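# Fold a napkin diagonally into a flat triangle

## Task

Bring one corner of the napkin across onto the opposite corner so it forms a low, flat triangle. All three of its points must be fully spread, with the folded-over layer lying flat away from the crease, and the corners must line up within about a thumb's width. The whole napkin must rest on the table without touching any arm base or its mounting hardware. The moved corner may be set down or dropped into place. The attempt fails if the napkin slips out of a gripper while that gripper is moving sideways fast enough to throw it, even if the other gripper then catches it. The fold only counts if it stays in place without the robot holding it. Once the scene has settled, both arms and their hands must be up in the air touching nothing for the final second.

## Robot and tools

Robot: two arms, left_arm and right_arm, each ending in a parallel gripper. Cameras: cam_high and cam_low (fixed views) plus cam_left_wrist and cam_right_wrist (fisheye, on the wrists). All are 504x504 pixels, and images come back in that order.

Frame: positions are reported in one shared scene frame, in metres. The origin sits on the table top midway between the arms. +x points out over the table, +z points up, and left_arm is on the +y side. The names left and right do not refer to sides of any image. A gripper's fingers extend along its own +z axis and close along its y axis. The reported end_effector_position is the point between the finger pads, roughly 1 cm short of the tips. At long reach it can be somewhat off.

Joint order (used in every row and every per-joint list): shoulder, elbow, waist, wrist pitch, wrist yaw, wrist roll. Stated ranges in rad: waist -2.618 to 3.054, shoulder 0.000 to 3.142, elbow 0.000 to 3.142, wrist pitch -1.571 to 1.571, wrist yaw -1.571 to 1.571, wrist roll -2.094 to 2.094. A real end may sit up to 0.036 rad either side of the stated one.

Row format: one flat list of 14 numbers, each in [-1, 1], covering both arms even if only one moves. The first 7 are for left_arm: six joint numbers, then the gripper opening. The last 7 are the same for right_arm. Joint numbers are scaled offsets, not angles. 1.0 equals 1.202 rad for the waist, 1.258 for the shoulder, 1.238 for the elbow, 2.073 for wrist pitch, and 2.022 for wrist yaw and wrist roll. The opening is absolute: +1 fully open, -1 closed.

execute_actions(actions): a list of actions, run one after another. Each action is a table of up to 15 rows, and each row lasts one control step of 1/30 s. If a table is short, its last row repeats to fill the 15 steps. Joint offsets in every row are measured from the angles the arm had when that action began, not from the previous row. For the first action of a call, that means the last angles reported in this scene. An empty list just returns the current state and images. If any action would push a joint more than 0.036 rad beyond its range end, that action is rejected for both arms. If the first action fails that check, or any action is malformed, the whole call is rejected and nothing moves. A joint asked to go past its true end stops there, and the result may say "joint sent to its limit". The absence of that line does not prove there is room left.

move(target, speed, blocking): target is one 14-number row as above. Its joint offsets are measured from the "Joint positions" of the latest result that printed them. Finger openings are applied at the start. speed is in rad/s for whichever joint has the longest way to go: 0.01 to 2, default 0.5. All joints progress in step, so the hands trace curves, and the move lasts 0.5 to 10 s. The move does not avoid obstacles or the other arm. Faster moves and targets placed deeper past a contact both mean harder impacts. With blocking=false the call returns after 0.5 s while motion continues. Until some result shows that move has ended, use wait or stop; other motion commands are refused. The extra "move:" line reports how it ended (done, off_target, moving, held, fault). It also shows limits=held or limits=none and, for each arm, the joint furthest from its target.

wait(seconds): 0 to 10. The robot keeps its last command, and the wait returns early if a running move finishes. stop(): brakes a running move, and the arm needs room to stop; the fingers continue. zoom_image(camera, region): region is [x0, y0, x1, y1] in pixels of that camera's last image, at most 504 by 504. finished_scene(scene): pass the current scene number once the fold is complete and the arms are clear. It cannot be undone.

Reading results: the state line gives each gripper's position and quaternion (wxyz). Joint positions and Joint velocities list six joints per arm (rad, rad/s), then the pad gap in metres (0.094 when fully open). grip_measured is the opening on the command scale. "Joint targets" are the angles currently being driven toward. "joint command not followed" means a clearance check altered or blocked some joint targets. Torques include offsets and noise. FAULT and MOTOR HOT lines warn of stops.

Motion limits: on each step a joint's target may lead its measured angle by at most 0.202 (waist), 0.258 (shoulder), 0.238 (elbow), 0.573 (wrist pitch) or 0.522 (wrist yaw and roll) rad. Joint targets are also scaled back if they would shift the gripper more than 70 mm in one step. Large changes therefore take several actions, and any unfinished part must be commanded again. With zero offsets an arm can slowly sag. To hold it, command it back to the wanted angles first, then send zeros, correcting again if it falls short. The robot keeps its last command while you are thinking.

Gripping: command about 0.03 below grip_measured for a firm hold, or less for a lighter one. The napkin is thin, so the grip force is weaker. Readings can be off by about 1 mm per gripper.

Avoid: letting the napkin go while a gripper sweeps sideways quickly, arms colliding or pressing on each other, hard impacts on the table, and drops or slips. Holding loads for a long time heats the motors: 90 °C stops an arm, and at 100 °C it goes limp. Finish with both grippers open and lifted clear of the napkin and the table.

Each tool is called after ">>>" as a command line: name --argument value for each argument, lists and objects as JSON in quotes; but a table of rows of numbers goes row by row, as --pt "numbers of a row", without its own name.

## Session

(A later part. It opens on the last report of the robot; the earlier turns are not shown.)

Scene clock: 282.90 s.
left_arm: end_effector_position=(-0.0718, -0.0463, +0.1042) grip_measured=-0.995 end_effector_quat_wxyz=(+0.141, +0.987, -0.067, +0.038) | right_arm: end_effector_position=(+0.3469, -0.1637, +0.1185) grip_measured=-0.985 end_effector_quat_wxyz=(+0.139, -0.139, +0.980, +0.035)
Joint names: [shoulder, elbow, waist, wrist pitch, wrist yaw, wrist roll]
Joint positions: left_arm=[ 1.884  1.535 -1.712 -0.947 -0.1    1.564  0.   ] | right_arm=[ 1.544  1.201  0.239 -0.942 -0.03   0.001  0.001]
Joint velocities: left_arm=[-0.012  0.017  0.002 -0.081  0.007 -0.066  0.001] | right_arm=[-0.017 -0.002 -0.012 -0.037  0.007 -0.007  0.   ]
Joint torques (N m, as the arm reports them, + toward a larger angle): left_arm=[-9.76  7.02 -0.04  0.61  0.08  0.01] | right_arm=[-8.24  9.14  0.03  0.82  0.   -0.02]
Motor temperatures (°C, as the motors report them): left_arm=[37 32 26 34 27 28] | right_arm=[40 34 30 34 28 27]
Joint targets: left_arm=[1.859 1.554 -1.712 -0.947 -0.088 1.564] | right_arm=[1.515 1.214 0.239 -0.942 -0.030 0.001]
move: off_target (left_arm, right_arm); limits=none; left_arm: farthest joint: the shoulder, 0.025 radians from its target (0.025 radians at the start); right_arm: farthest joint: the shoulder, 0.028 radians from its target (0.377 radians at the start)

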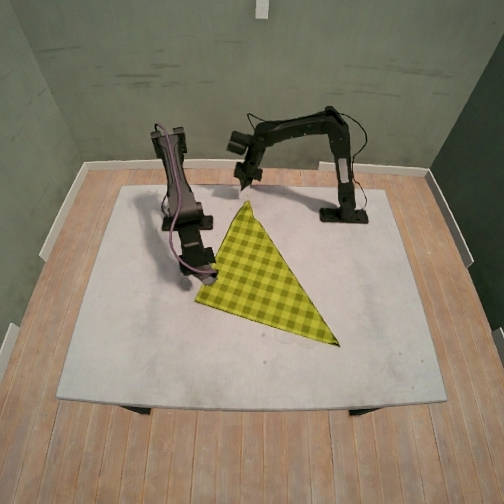

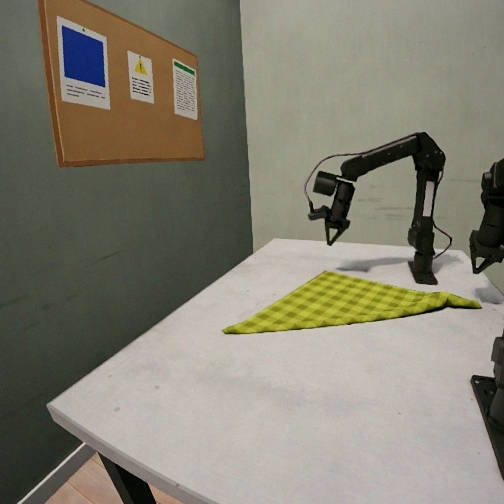

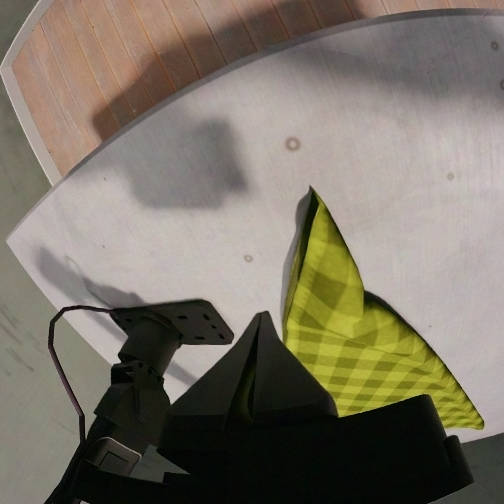

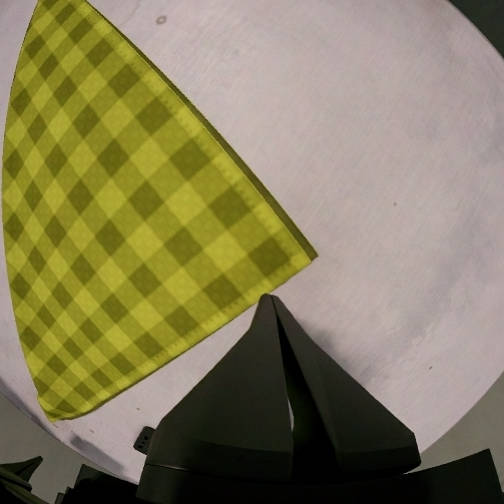

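>>> move --target '[0.102,-0.036,0.016,0,0.005,0,-1,-0.054,-0.255,0.675,0.071,0,0,-1]' --speed 0.4

Scene clock: 287.63 s.
left_arm: end_effector_position=(-0.0644, -0.0297, +0.0411) grip_measured=-0.995 end_effector_quat_wxyz=(+0.056, +0.995, -0.067, +0.047) | right_arm: end_effector_position=(+0.1491, -0.0195, +0.0426) grip_measured=-0.985 end_effector_quat_wxyz=(+0.049, -0.515, +0.855, +0.046)
Joint names: [shoulder, elbow, waist, wrist pitch, wrist yaw, wrist roll]
Joint positions: left_arm=[ 2.016  1.496 -1.701 -0.946 -0.102  1.564  0.   ] | right_arm=[ 1.509  0.89   1.045 -0.82  -0.028  0.001  0.001]
Joint velocities: left_arm=[-0.007 -0.002 -0.002 -0.051  0.022 -0.11  -0.001] | right_arm=[-0.017 -0.007 -0.002 -0.095 -0.022  0.051  0.001]
Joint torques (N m, as the arm reports them, + toward a larger angle): left_arm=[-9.01  4.63  0.76  0.33  0.05  0.  ] | right_arm=[-7.78  7.    0.55  0.8  -0.02 -0.02]
Motor temperatures (°C, as the motors report them): left_arm=[37 32 26 34 27 28] | right_arm=[39 34 30 34 28 27]
Joint targets: left_arm=[2.012 1.491 -1.693 -0.947 -0.090 1.564] | right_arm=[1.476 0.886 1.050 -0.795 -0.030 0.001]
move: off_target (right_arm); limits=none; left_arm: farthest joint: the wrist yaw, 0.012 radians from its target (0.010 radians at the start); right_arm: farthest joint: the shoulder, 0.033 radians from its target (0.068 radians at the start)

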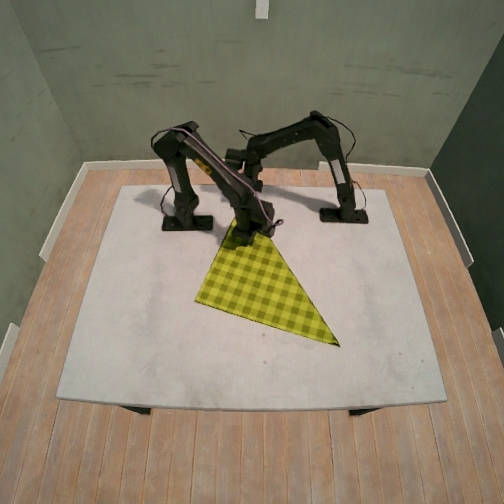

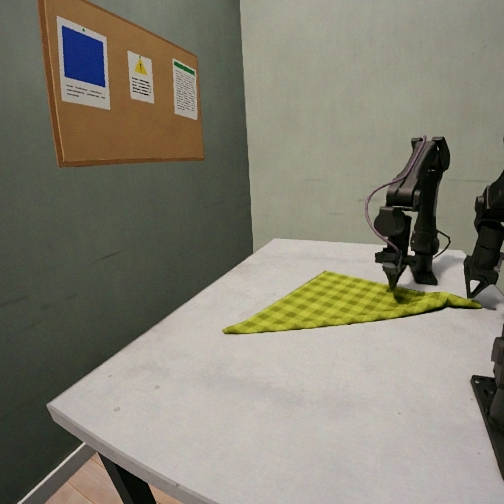

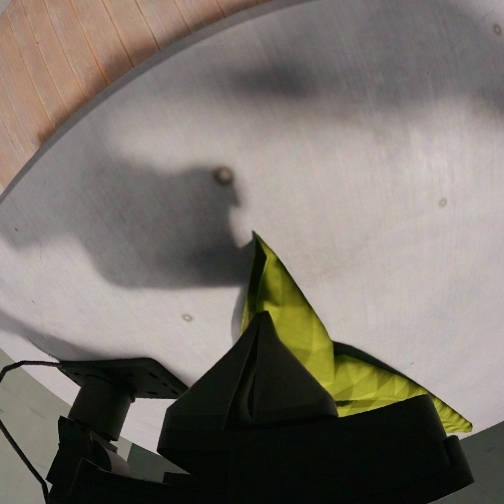

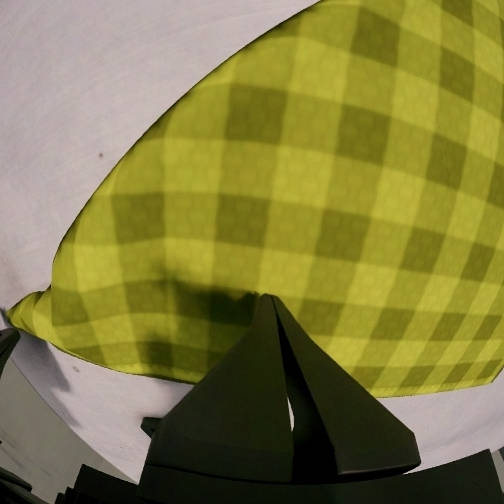

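>>> move --target '[0.074,0.0,0,0,0.005,0,-1,0.125,0.005,0,0.01,0,0,-1]' --speed 0.1

>>> move --target '[0.05,0.058,-0.052,0,0.012,0,-1,0.022,0.005,0,0.01,0,0,-1]' --speed 0.04

Scene clock: 290.57 s.
left_arm: end_effector_position=(-0.0633, -0.0237, +0.0155) grip_measured=-0.995 end_effector_quat_wxyz=(+0.023, +0.996, -0.068, +0.050) | right_arm: end_effector_position=(+0.1437, -0.0299, +0.0113) grip_measured=-0.985 end_effector_quat_wxyz=(-0.005, -0.515, +0.857, +0.013)
Joint names: [shoulder, elbow, waist, wrist pitch, wrist yaw, wrist roll]
Joint positions: left_arm=[ 2.084  1.496 -1.701 -0.945 -0.104  1.564  0.   ] | right_arm=[ 1.637  0.89   1.045 -0.82  -0.028  0.001  0.001]
Joint velocities: left_arm=[ 0.002 -0.017  0.002 -0.081 -0.051  0.037  0.   ] | right_arm=[-0.002  0.007  0.007 -0.051 -0.022 -0.022 -0.   ]
Joint torques (N m, as the arm reports them, + toward a larger angle): left_arm=[-7.21  4.93  0.01  0.25  0.07  0.02] | right_arm=[-3.79  7.36  0.03  0.51  0.   -0.02]
Motor temperatures (°C, as the motors report them): left_arm=[37 31 26 34 27 28] | right_arm=[39 33 30 34 28 27]
Joint targets: left_arm=[2.110 1.496 -1.701 -0.946 -0.092 1.564] | right_arm=[1.667 0.896 1.045 -0.800 -0.028 0.001]
move: off_target (left_arm, right_arm); limits=none; left_arm: farthest joint: the shoulder, 0.025 radians from its target (0.093 radians at the start); right_arm: farthest joint: the shoulder, 0.029 radians from its target (0.157 radians at the start)

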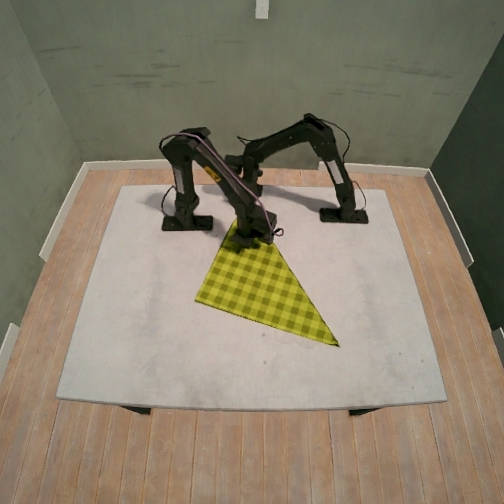

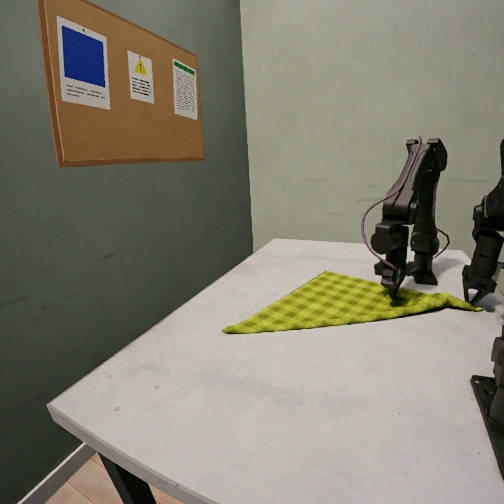

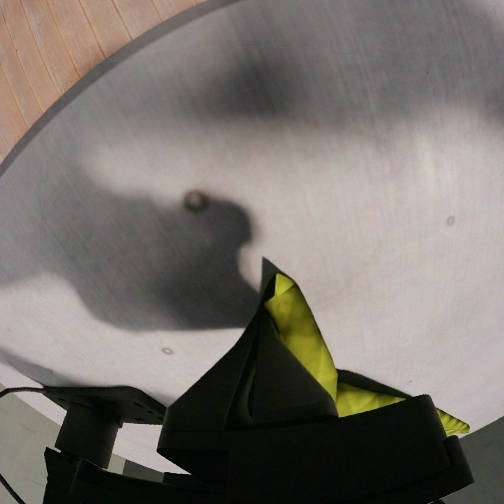

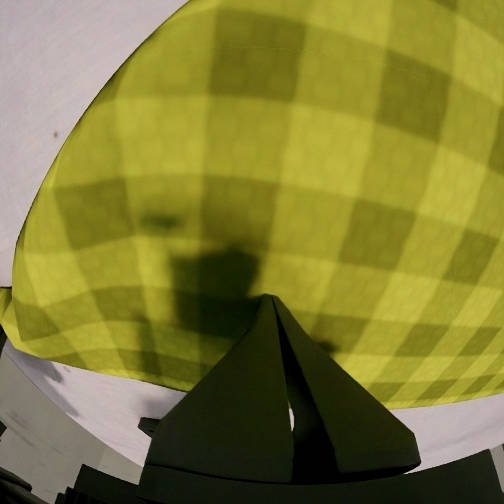

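Scene clock: 292.63 s.
left_arm: end_effector_position=(-0.0766, -0.0321, +0.0159) grip_measured=-0.995 end_effector_quat_wxyz=(+0.025, +0.994, -0.090, +0.066) | right_arm: end_effector_position=(+0.1437, -0.0299, +0.0113) grip_measured=-0.985 end_effector_quat_wxyz=(-0.005, -0.515, +0.857, +0.013)
Joint names: [shoulder, elbow, waist, wrist pitch, wrist yaw, wrist roll]
Joint positions: left_arm=[ 2.119  1.551 -1.745 -0.966 -0.136  1.564  0.   ] | right_arm=[ 1.637  0.89   1.045 -0.82  -0.028  0.001  0.001]
Joint velocities: left_arm=[ 0.002  0.007 -0.022 -0.037 -0.022  0.007 -0.001] | right_arm=[-0.022 -0.002  0.012  0.022  0.066 -0.007 -0.001]
Joint torques (N m, as the arm reports them, + toward a larger angle): left_arm=[-7.36  6.23 -1.7   0.42  0.48  0.  ] | right_arm=[-3.93  7.36  0.02  0.51  0.   -0.02]
Motor temperatures (°C, as the motors report them): left_arm=[37 32 26 33 27 28] | right_arm=[38 33 30 34 28 27]
Joint targets: left_arm=[2.146 1.568 -1.763 -0.945 -0.079 1.564] | right_arm=[1.665 0.896 1.045 -0.799 -0.028 0.001]
move: off_target (left_arm, right_arm); limits=none; left_arm: farthest joint: the wrist yaw, 0.056 radians from its target (0.024 radians at the start); right_arm: farthest joint: the shoulder, 0.028 radians from its target (0.028 radians at the start)

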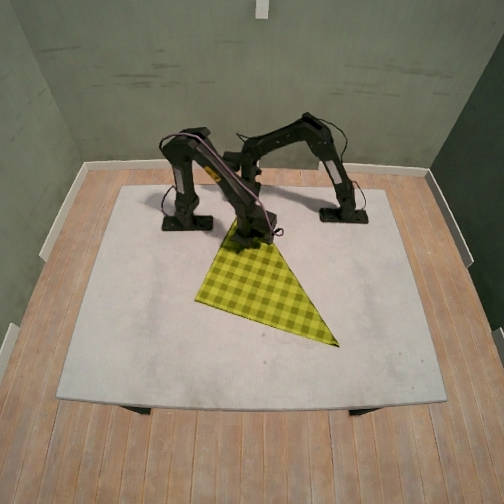

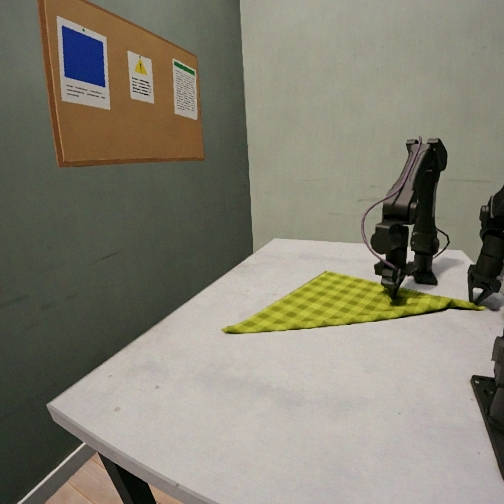

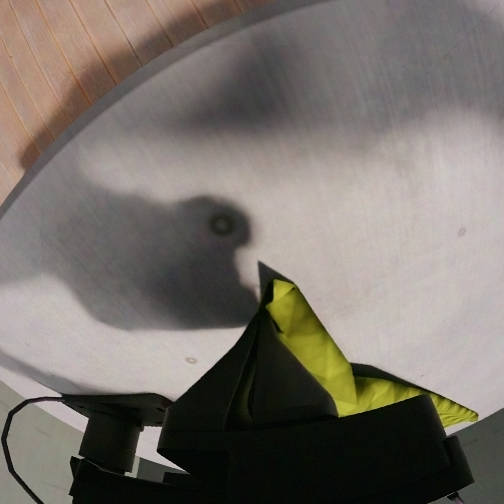

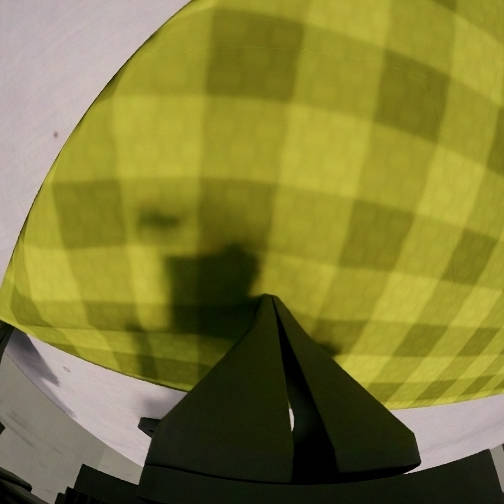

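A bit more toward −y to stretch the fold line.

>>> move --target '[0.05,0.055,-0.016,0.012,0.028,0,-1,0.022,0.005,0,0.01,0,0,-1]' --speed 0.04

>>> move --target '[-0.2,0.015,0,0,0.0,0,-1,0.022,0.005,0,0.01,0,0,-1]' --speed 0.15

Scene clock: 296.57 s.
left_arm: end_effector_position=(-0.0785, -0.0360, +0.0160) grip_measured=-0.995 end_effector_quat_wxyz=(+0.016, +0.993, -0.092, +0.066) | right_arm: end_effector_position=(+0.1437, -0.0299, +0.0113) grip_measured=-0.985 end_effector_quat_wxyz=(-0.005, -0.515, +0.857, +0.013)
Joint names: [shoulder, elbow, waist, wrist pitch, wrist yaw, wrist roll]
Joint positions: left_arm=[ 2.151  1.602 -1.747 -1.002 -0.136  1.564  0.   ] | right_arm=[ 1.637  0.89   1.045 -0.82  -0.028  0.001  0.001]
Joint velocities: left_arm=[-0.007  0.007  0.007 -0.007  0.066  0.007 -0.   ] | right_arm=[-0.007 -0.027  0.007  0.022  0.022 -0.007  0.   ]
Joint torques (N m, as the arm reports them, + toward a larger angle): left_arm=[-7.32  6.34 -1.48  0.79  0.47  0.  ] | right_arm=[-3.92  7.36  0.03  0.51  0.   -0.02]
Motor temperatures (°C, as the motors report them): left_arm=[37 32 26 33 27 28] | right_arm=[37 33 30 33 28 27]
Joint targets: left_arm=[2.182 1.619 -1.764 -0.941 -0.079 1.564] | right_arm=[1.665 0.896 1.045 -0.799 -0.028 0.001]
move: off_target (left_arm, right_arm); limits=none; left_arm: farthest joint: the wrist pitch, 0.061 radians from its target (0.025 radians at the start); right_arm: farthest joint: the shoulder, 0.028 radians from its target (0.028 radians at the start)

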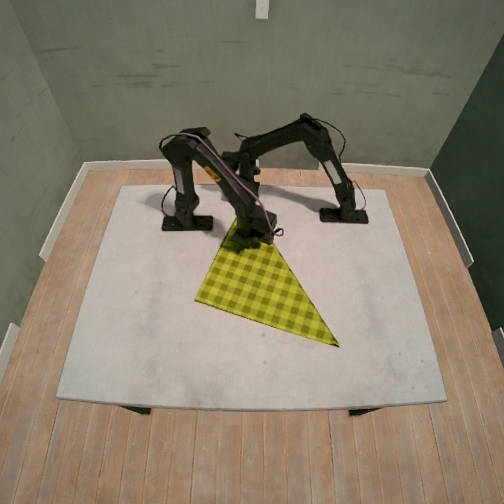

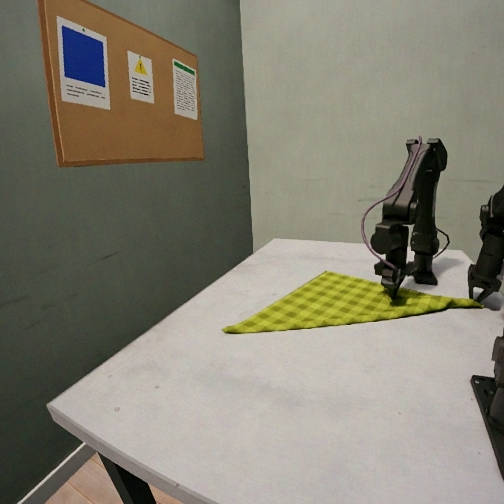

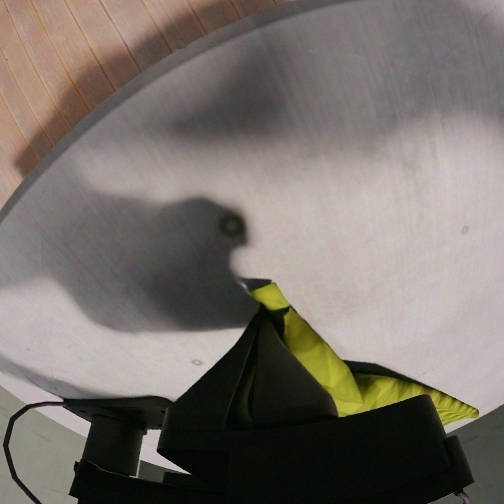

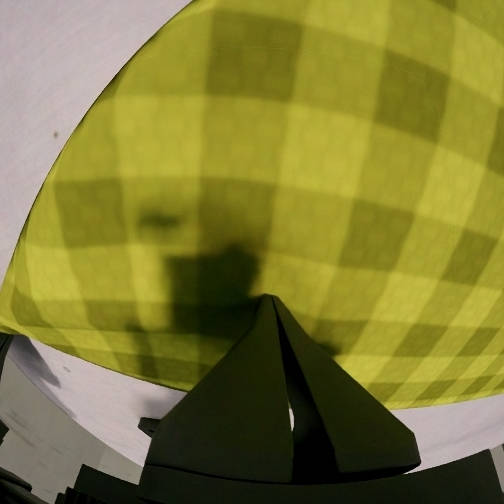

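Scene clock: 298.60 s.
left_arm: end_effector_position=(-0.0798, -0.0484, +0.1050) grip_measured=-0.995 end_effector_quat_wxyz=(+0.126, +0.987, -0.083, +0.058) | right_arm: end_effector_position=(+0.1437, -0.0299, +0.0113) grip_measured=-0.985 end_effector_quat_wxyz=(-0.005, -0.515, +0.857, +0.013)
Joint names: [shoulder, elbow, waist, wrist pitch, wrist yaw, wrist roll]
Joint positions: left_arm=[ 1.927  1.602 -1.747 -1.005 -0.142  1.564  0.   ] | right_arm=[ 1.637  0.89   1.045 -0.82  -0.028  0.001  0.001]
Joint velocities: left_arm=[-0.022 -0.002  0.007 -0.037  0.007  0.022 -0.   ] | right_arm=[-0.002  0.007 -0.002 -0.051 -0.051 -0.022 -0.002]
Joint torques (N m, as the arm reports them, + toward a larger angle): left_arm=[-10.24   6.96  -0.01   0.58   0.     0.01] | right_arm=[-3.92  7.35  0.03  0.51  0.   -0.02]
Motor temperatures (°C, as the motors report them): left_arm=[37 32 26 33 27 28] | right_arm=[37 33 30 33 28 27]
Joint targets: left_arm=[1.899 1.620 -1.747 -1.002 -0.136 1.564] | right_arm=[1.665 0.896 1.045 -0.799 -0.028 0.001]
move: off_target (left_arm, right_arm); limits=none; left_arm: farthest joint: the shoulder, 0.027 radians from its target (0.251 radians at the start); right_arm: farthest joint: the shoulder, 0.028 radians from its target (0.028 radians at the start)

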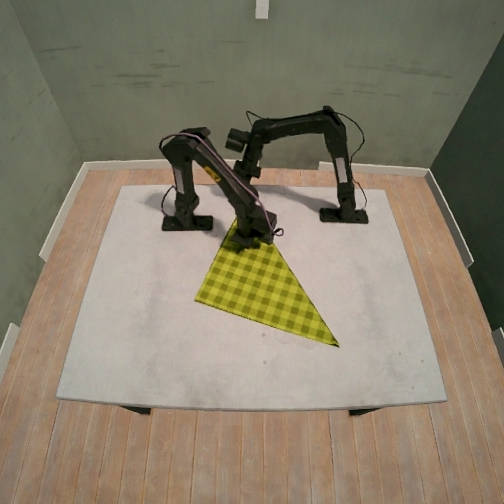

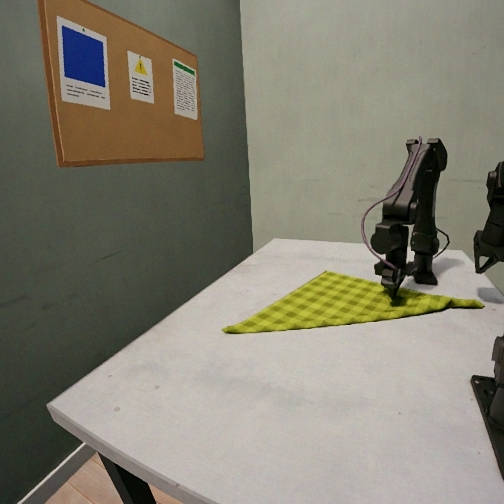

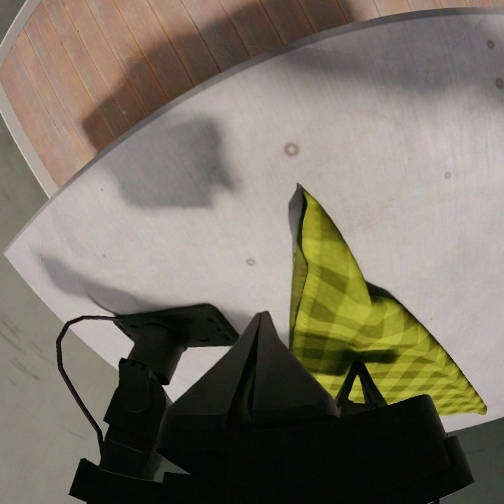

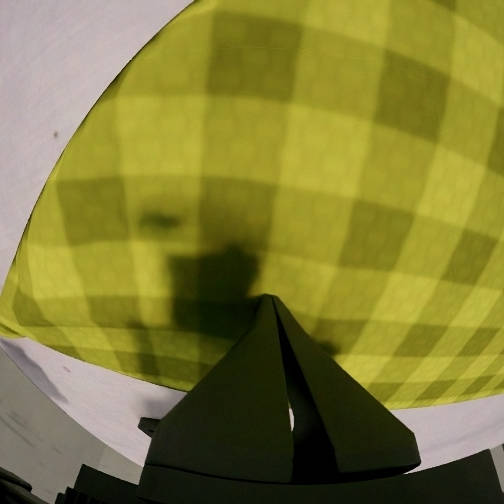

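Better. Lift right and check.

>>> move --target '[-0.02,0.015,0,0,0,0,-1,-0.3,0.01,0,0.01,0,0,-1]' --speed 0.25

>>> move --target '[-0.15,0.015,0,0,0,0,-1,-0.1,0.01,-1,0.01,0,0,-1]' --speed 0.7

>>> zoom_image --camera "cam_high" --region '[140, 170, 370, 380]'

Scene clock: 301.77 s.
left_arm: end_effector_position=(-0.0794, -0.0485, +0.1051) grip_measured=-0.995 end_effector_quat_wxyz=(+0.126, +0.987, -0.083, +0.059) | right_arm: end_effector_position=(+0.1542, -0.0101, +0.0998) grip_measured=-0.985 end_effector_quat_wxyz=(+0.144, -0.509, +0.842, +0.103)
Joint names: [shoulder, elbow, waist, wrist pitch, wrist yaw, wrist roll]
Joint positions: left_arm=[ 1.927  1.602 -1.747 -1.005 -0.144  1.564  0.   ] | right_arm=[ 1.286  0.89   1.045 -0.82  -0.028  0.001  0.001]
Joint velocities: left_arm=[-0.012 -0.002 -0.012  0.022 -0.037  0.066 -0.001] | right_arm=[ 0.012 -0.002  0.007 -0.081  0.051  0.051 -0.001]
Joint torques (N m, as the arm reports them, + toward a larger angle): left_arm=[-10.07   6.97   0.     0.55  -0.05   0.01] | right_arm=[-5.88  9.22  0.04  1.17  0.   -0.02]
Motor temperatures (°C, as the motors report them): left_arm=[37 32 26 33 27 28] | right_arm=[37 33 30 33 28 27]
Joint targets: left_arm=[1.902 1.620 -1.747 -1.005 -0.142 1.564] | right_arm=[1.260 0.903 1.045 -0.799 -0.028 0.001]
move: off_target (left_arm, right_arm); limits=none; left_arm: farthest joint: the shoulder, 0.025 radians from its target (0.025 radians at the start); right_arm: farthest joint: the shoulder, 0.027 radians from its target (0.377 radians at the start)

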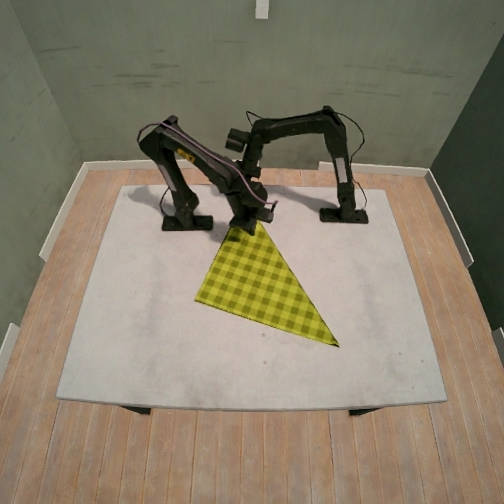

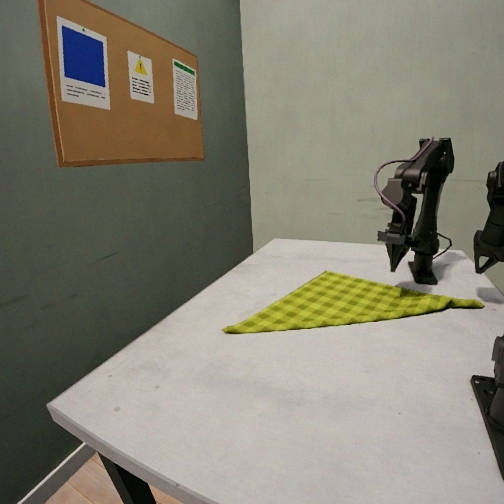

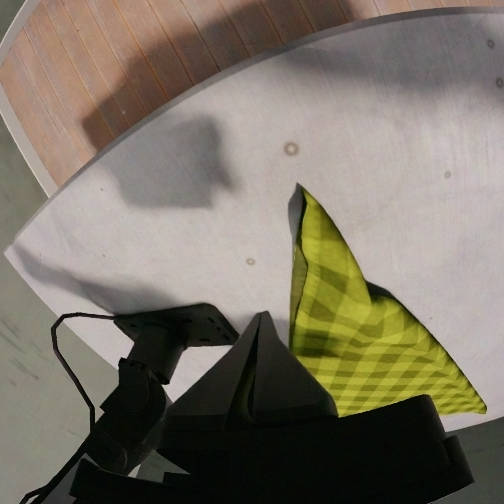

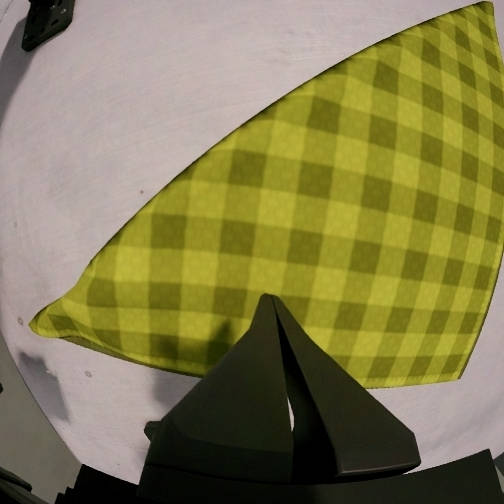

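Scene clock: 303.90 s.
left_arm: end_effector_position=(-0.0785, -0.0456, +0.1696) grip_measured=-0.995 end_effector_quat_wxyz=(+0.205, +0.975, -0.076, +0.051) | right_arm: end_effector_position=(+0.3084, -0.2876, +0.1249) grip_measured=-0.985 end_effector_quat_wxyz=(+0.224, +0.052, +0.973, -0.000)
Joint names: [shoulder, elbow, waist, wrist pitch, wrist yaw, wrist roll]
Joint positions: left_arm=[ 1.766  1.602 -1.747 -1.005 -0.146  1.564  0.   ] | right_arm=[ 1.191  0.89  -0.15  -0.82  -0.025  0.001  0.001]
Joint velocities: left_arm=[ 0.012 -0.012  0.007 -0.037 -0.022  0.051  0.001] | right_arm=[-0.017 -0.002 -0.007  0.066 -0.022  0.007 -0.   ]
Joint torques (N m, as the arm reports them, + toward a larger angle): left_arm=[-9.4   7.13 -0.03  0.79 -0.04  0.01] | right_arm=[-5.47  9.4  -0.58  1.33 -0.03 -0.02]
Motor temperatures (°C, as the motors report them): left_arm=[37 32 26 33 27 28] | right_arm=[37 33 30 33 28 27]
Joint targets: left_arm=[1.738 1.620 -1.747 -1.005 -0.144 1.564] | right_arm=[1.161 0.903 -0.157 -0.799 -0.028 0.001]
move: off_target (left_arm, right_arm); limits=none; left_arm: farthest joint: the shoulder, 0.028 radians from its target (0.189 radians at the start); right_arm: farthest joint: the shoulder, 0.031 radians from its target (0.126 radians at the start)

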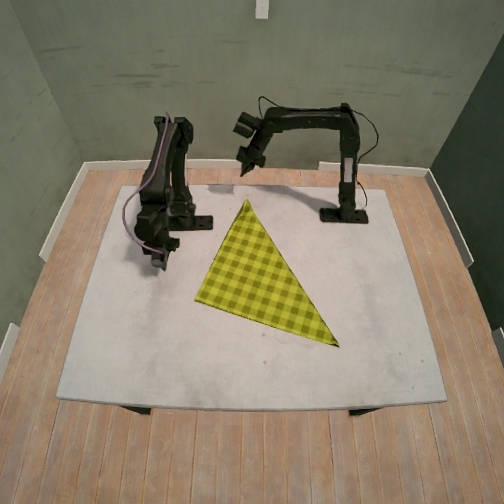

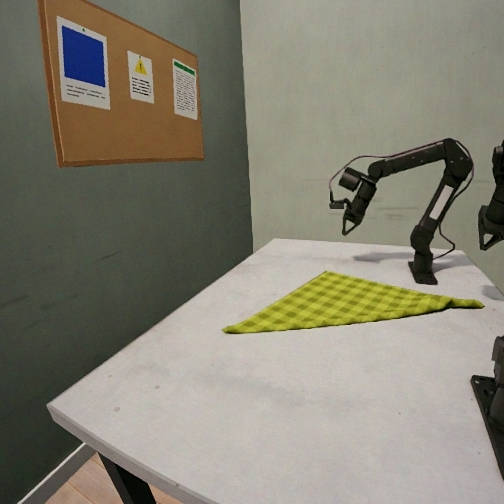

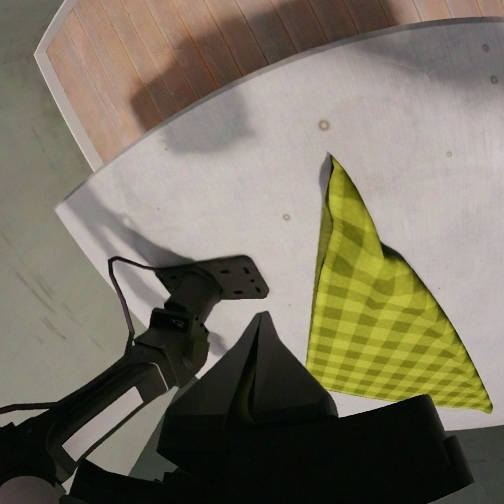

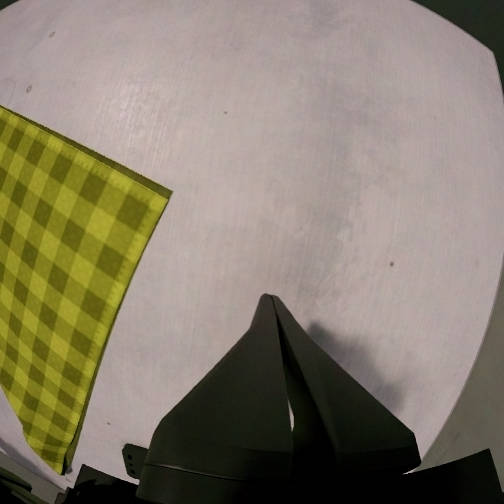

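Region (140, 170, 370, 380) of cam_high's 504x504 image, scaled by 2.191, with more detail than that image has; it fills the top 460 rows of this view, and the rest is white.

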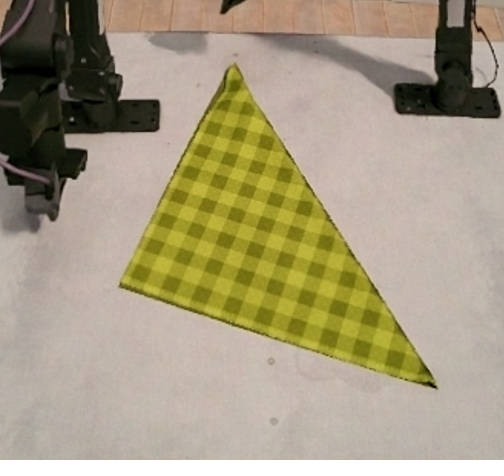

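>>> finished_scene --scene 2

The scene is finished: the task was done.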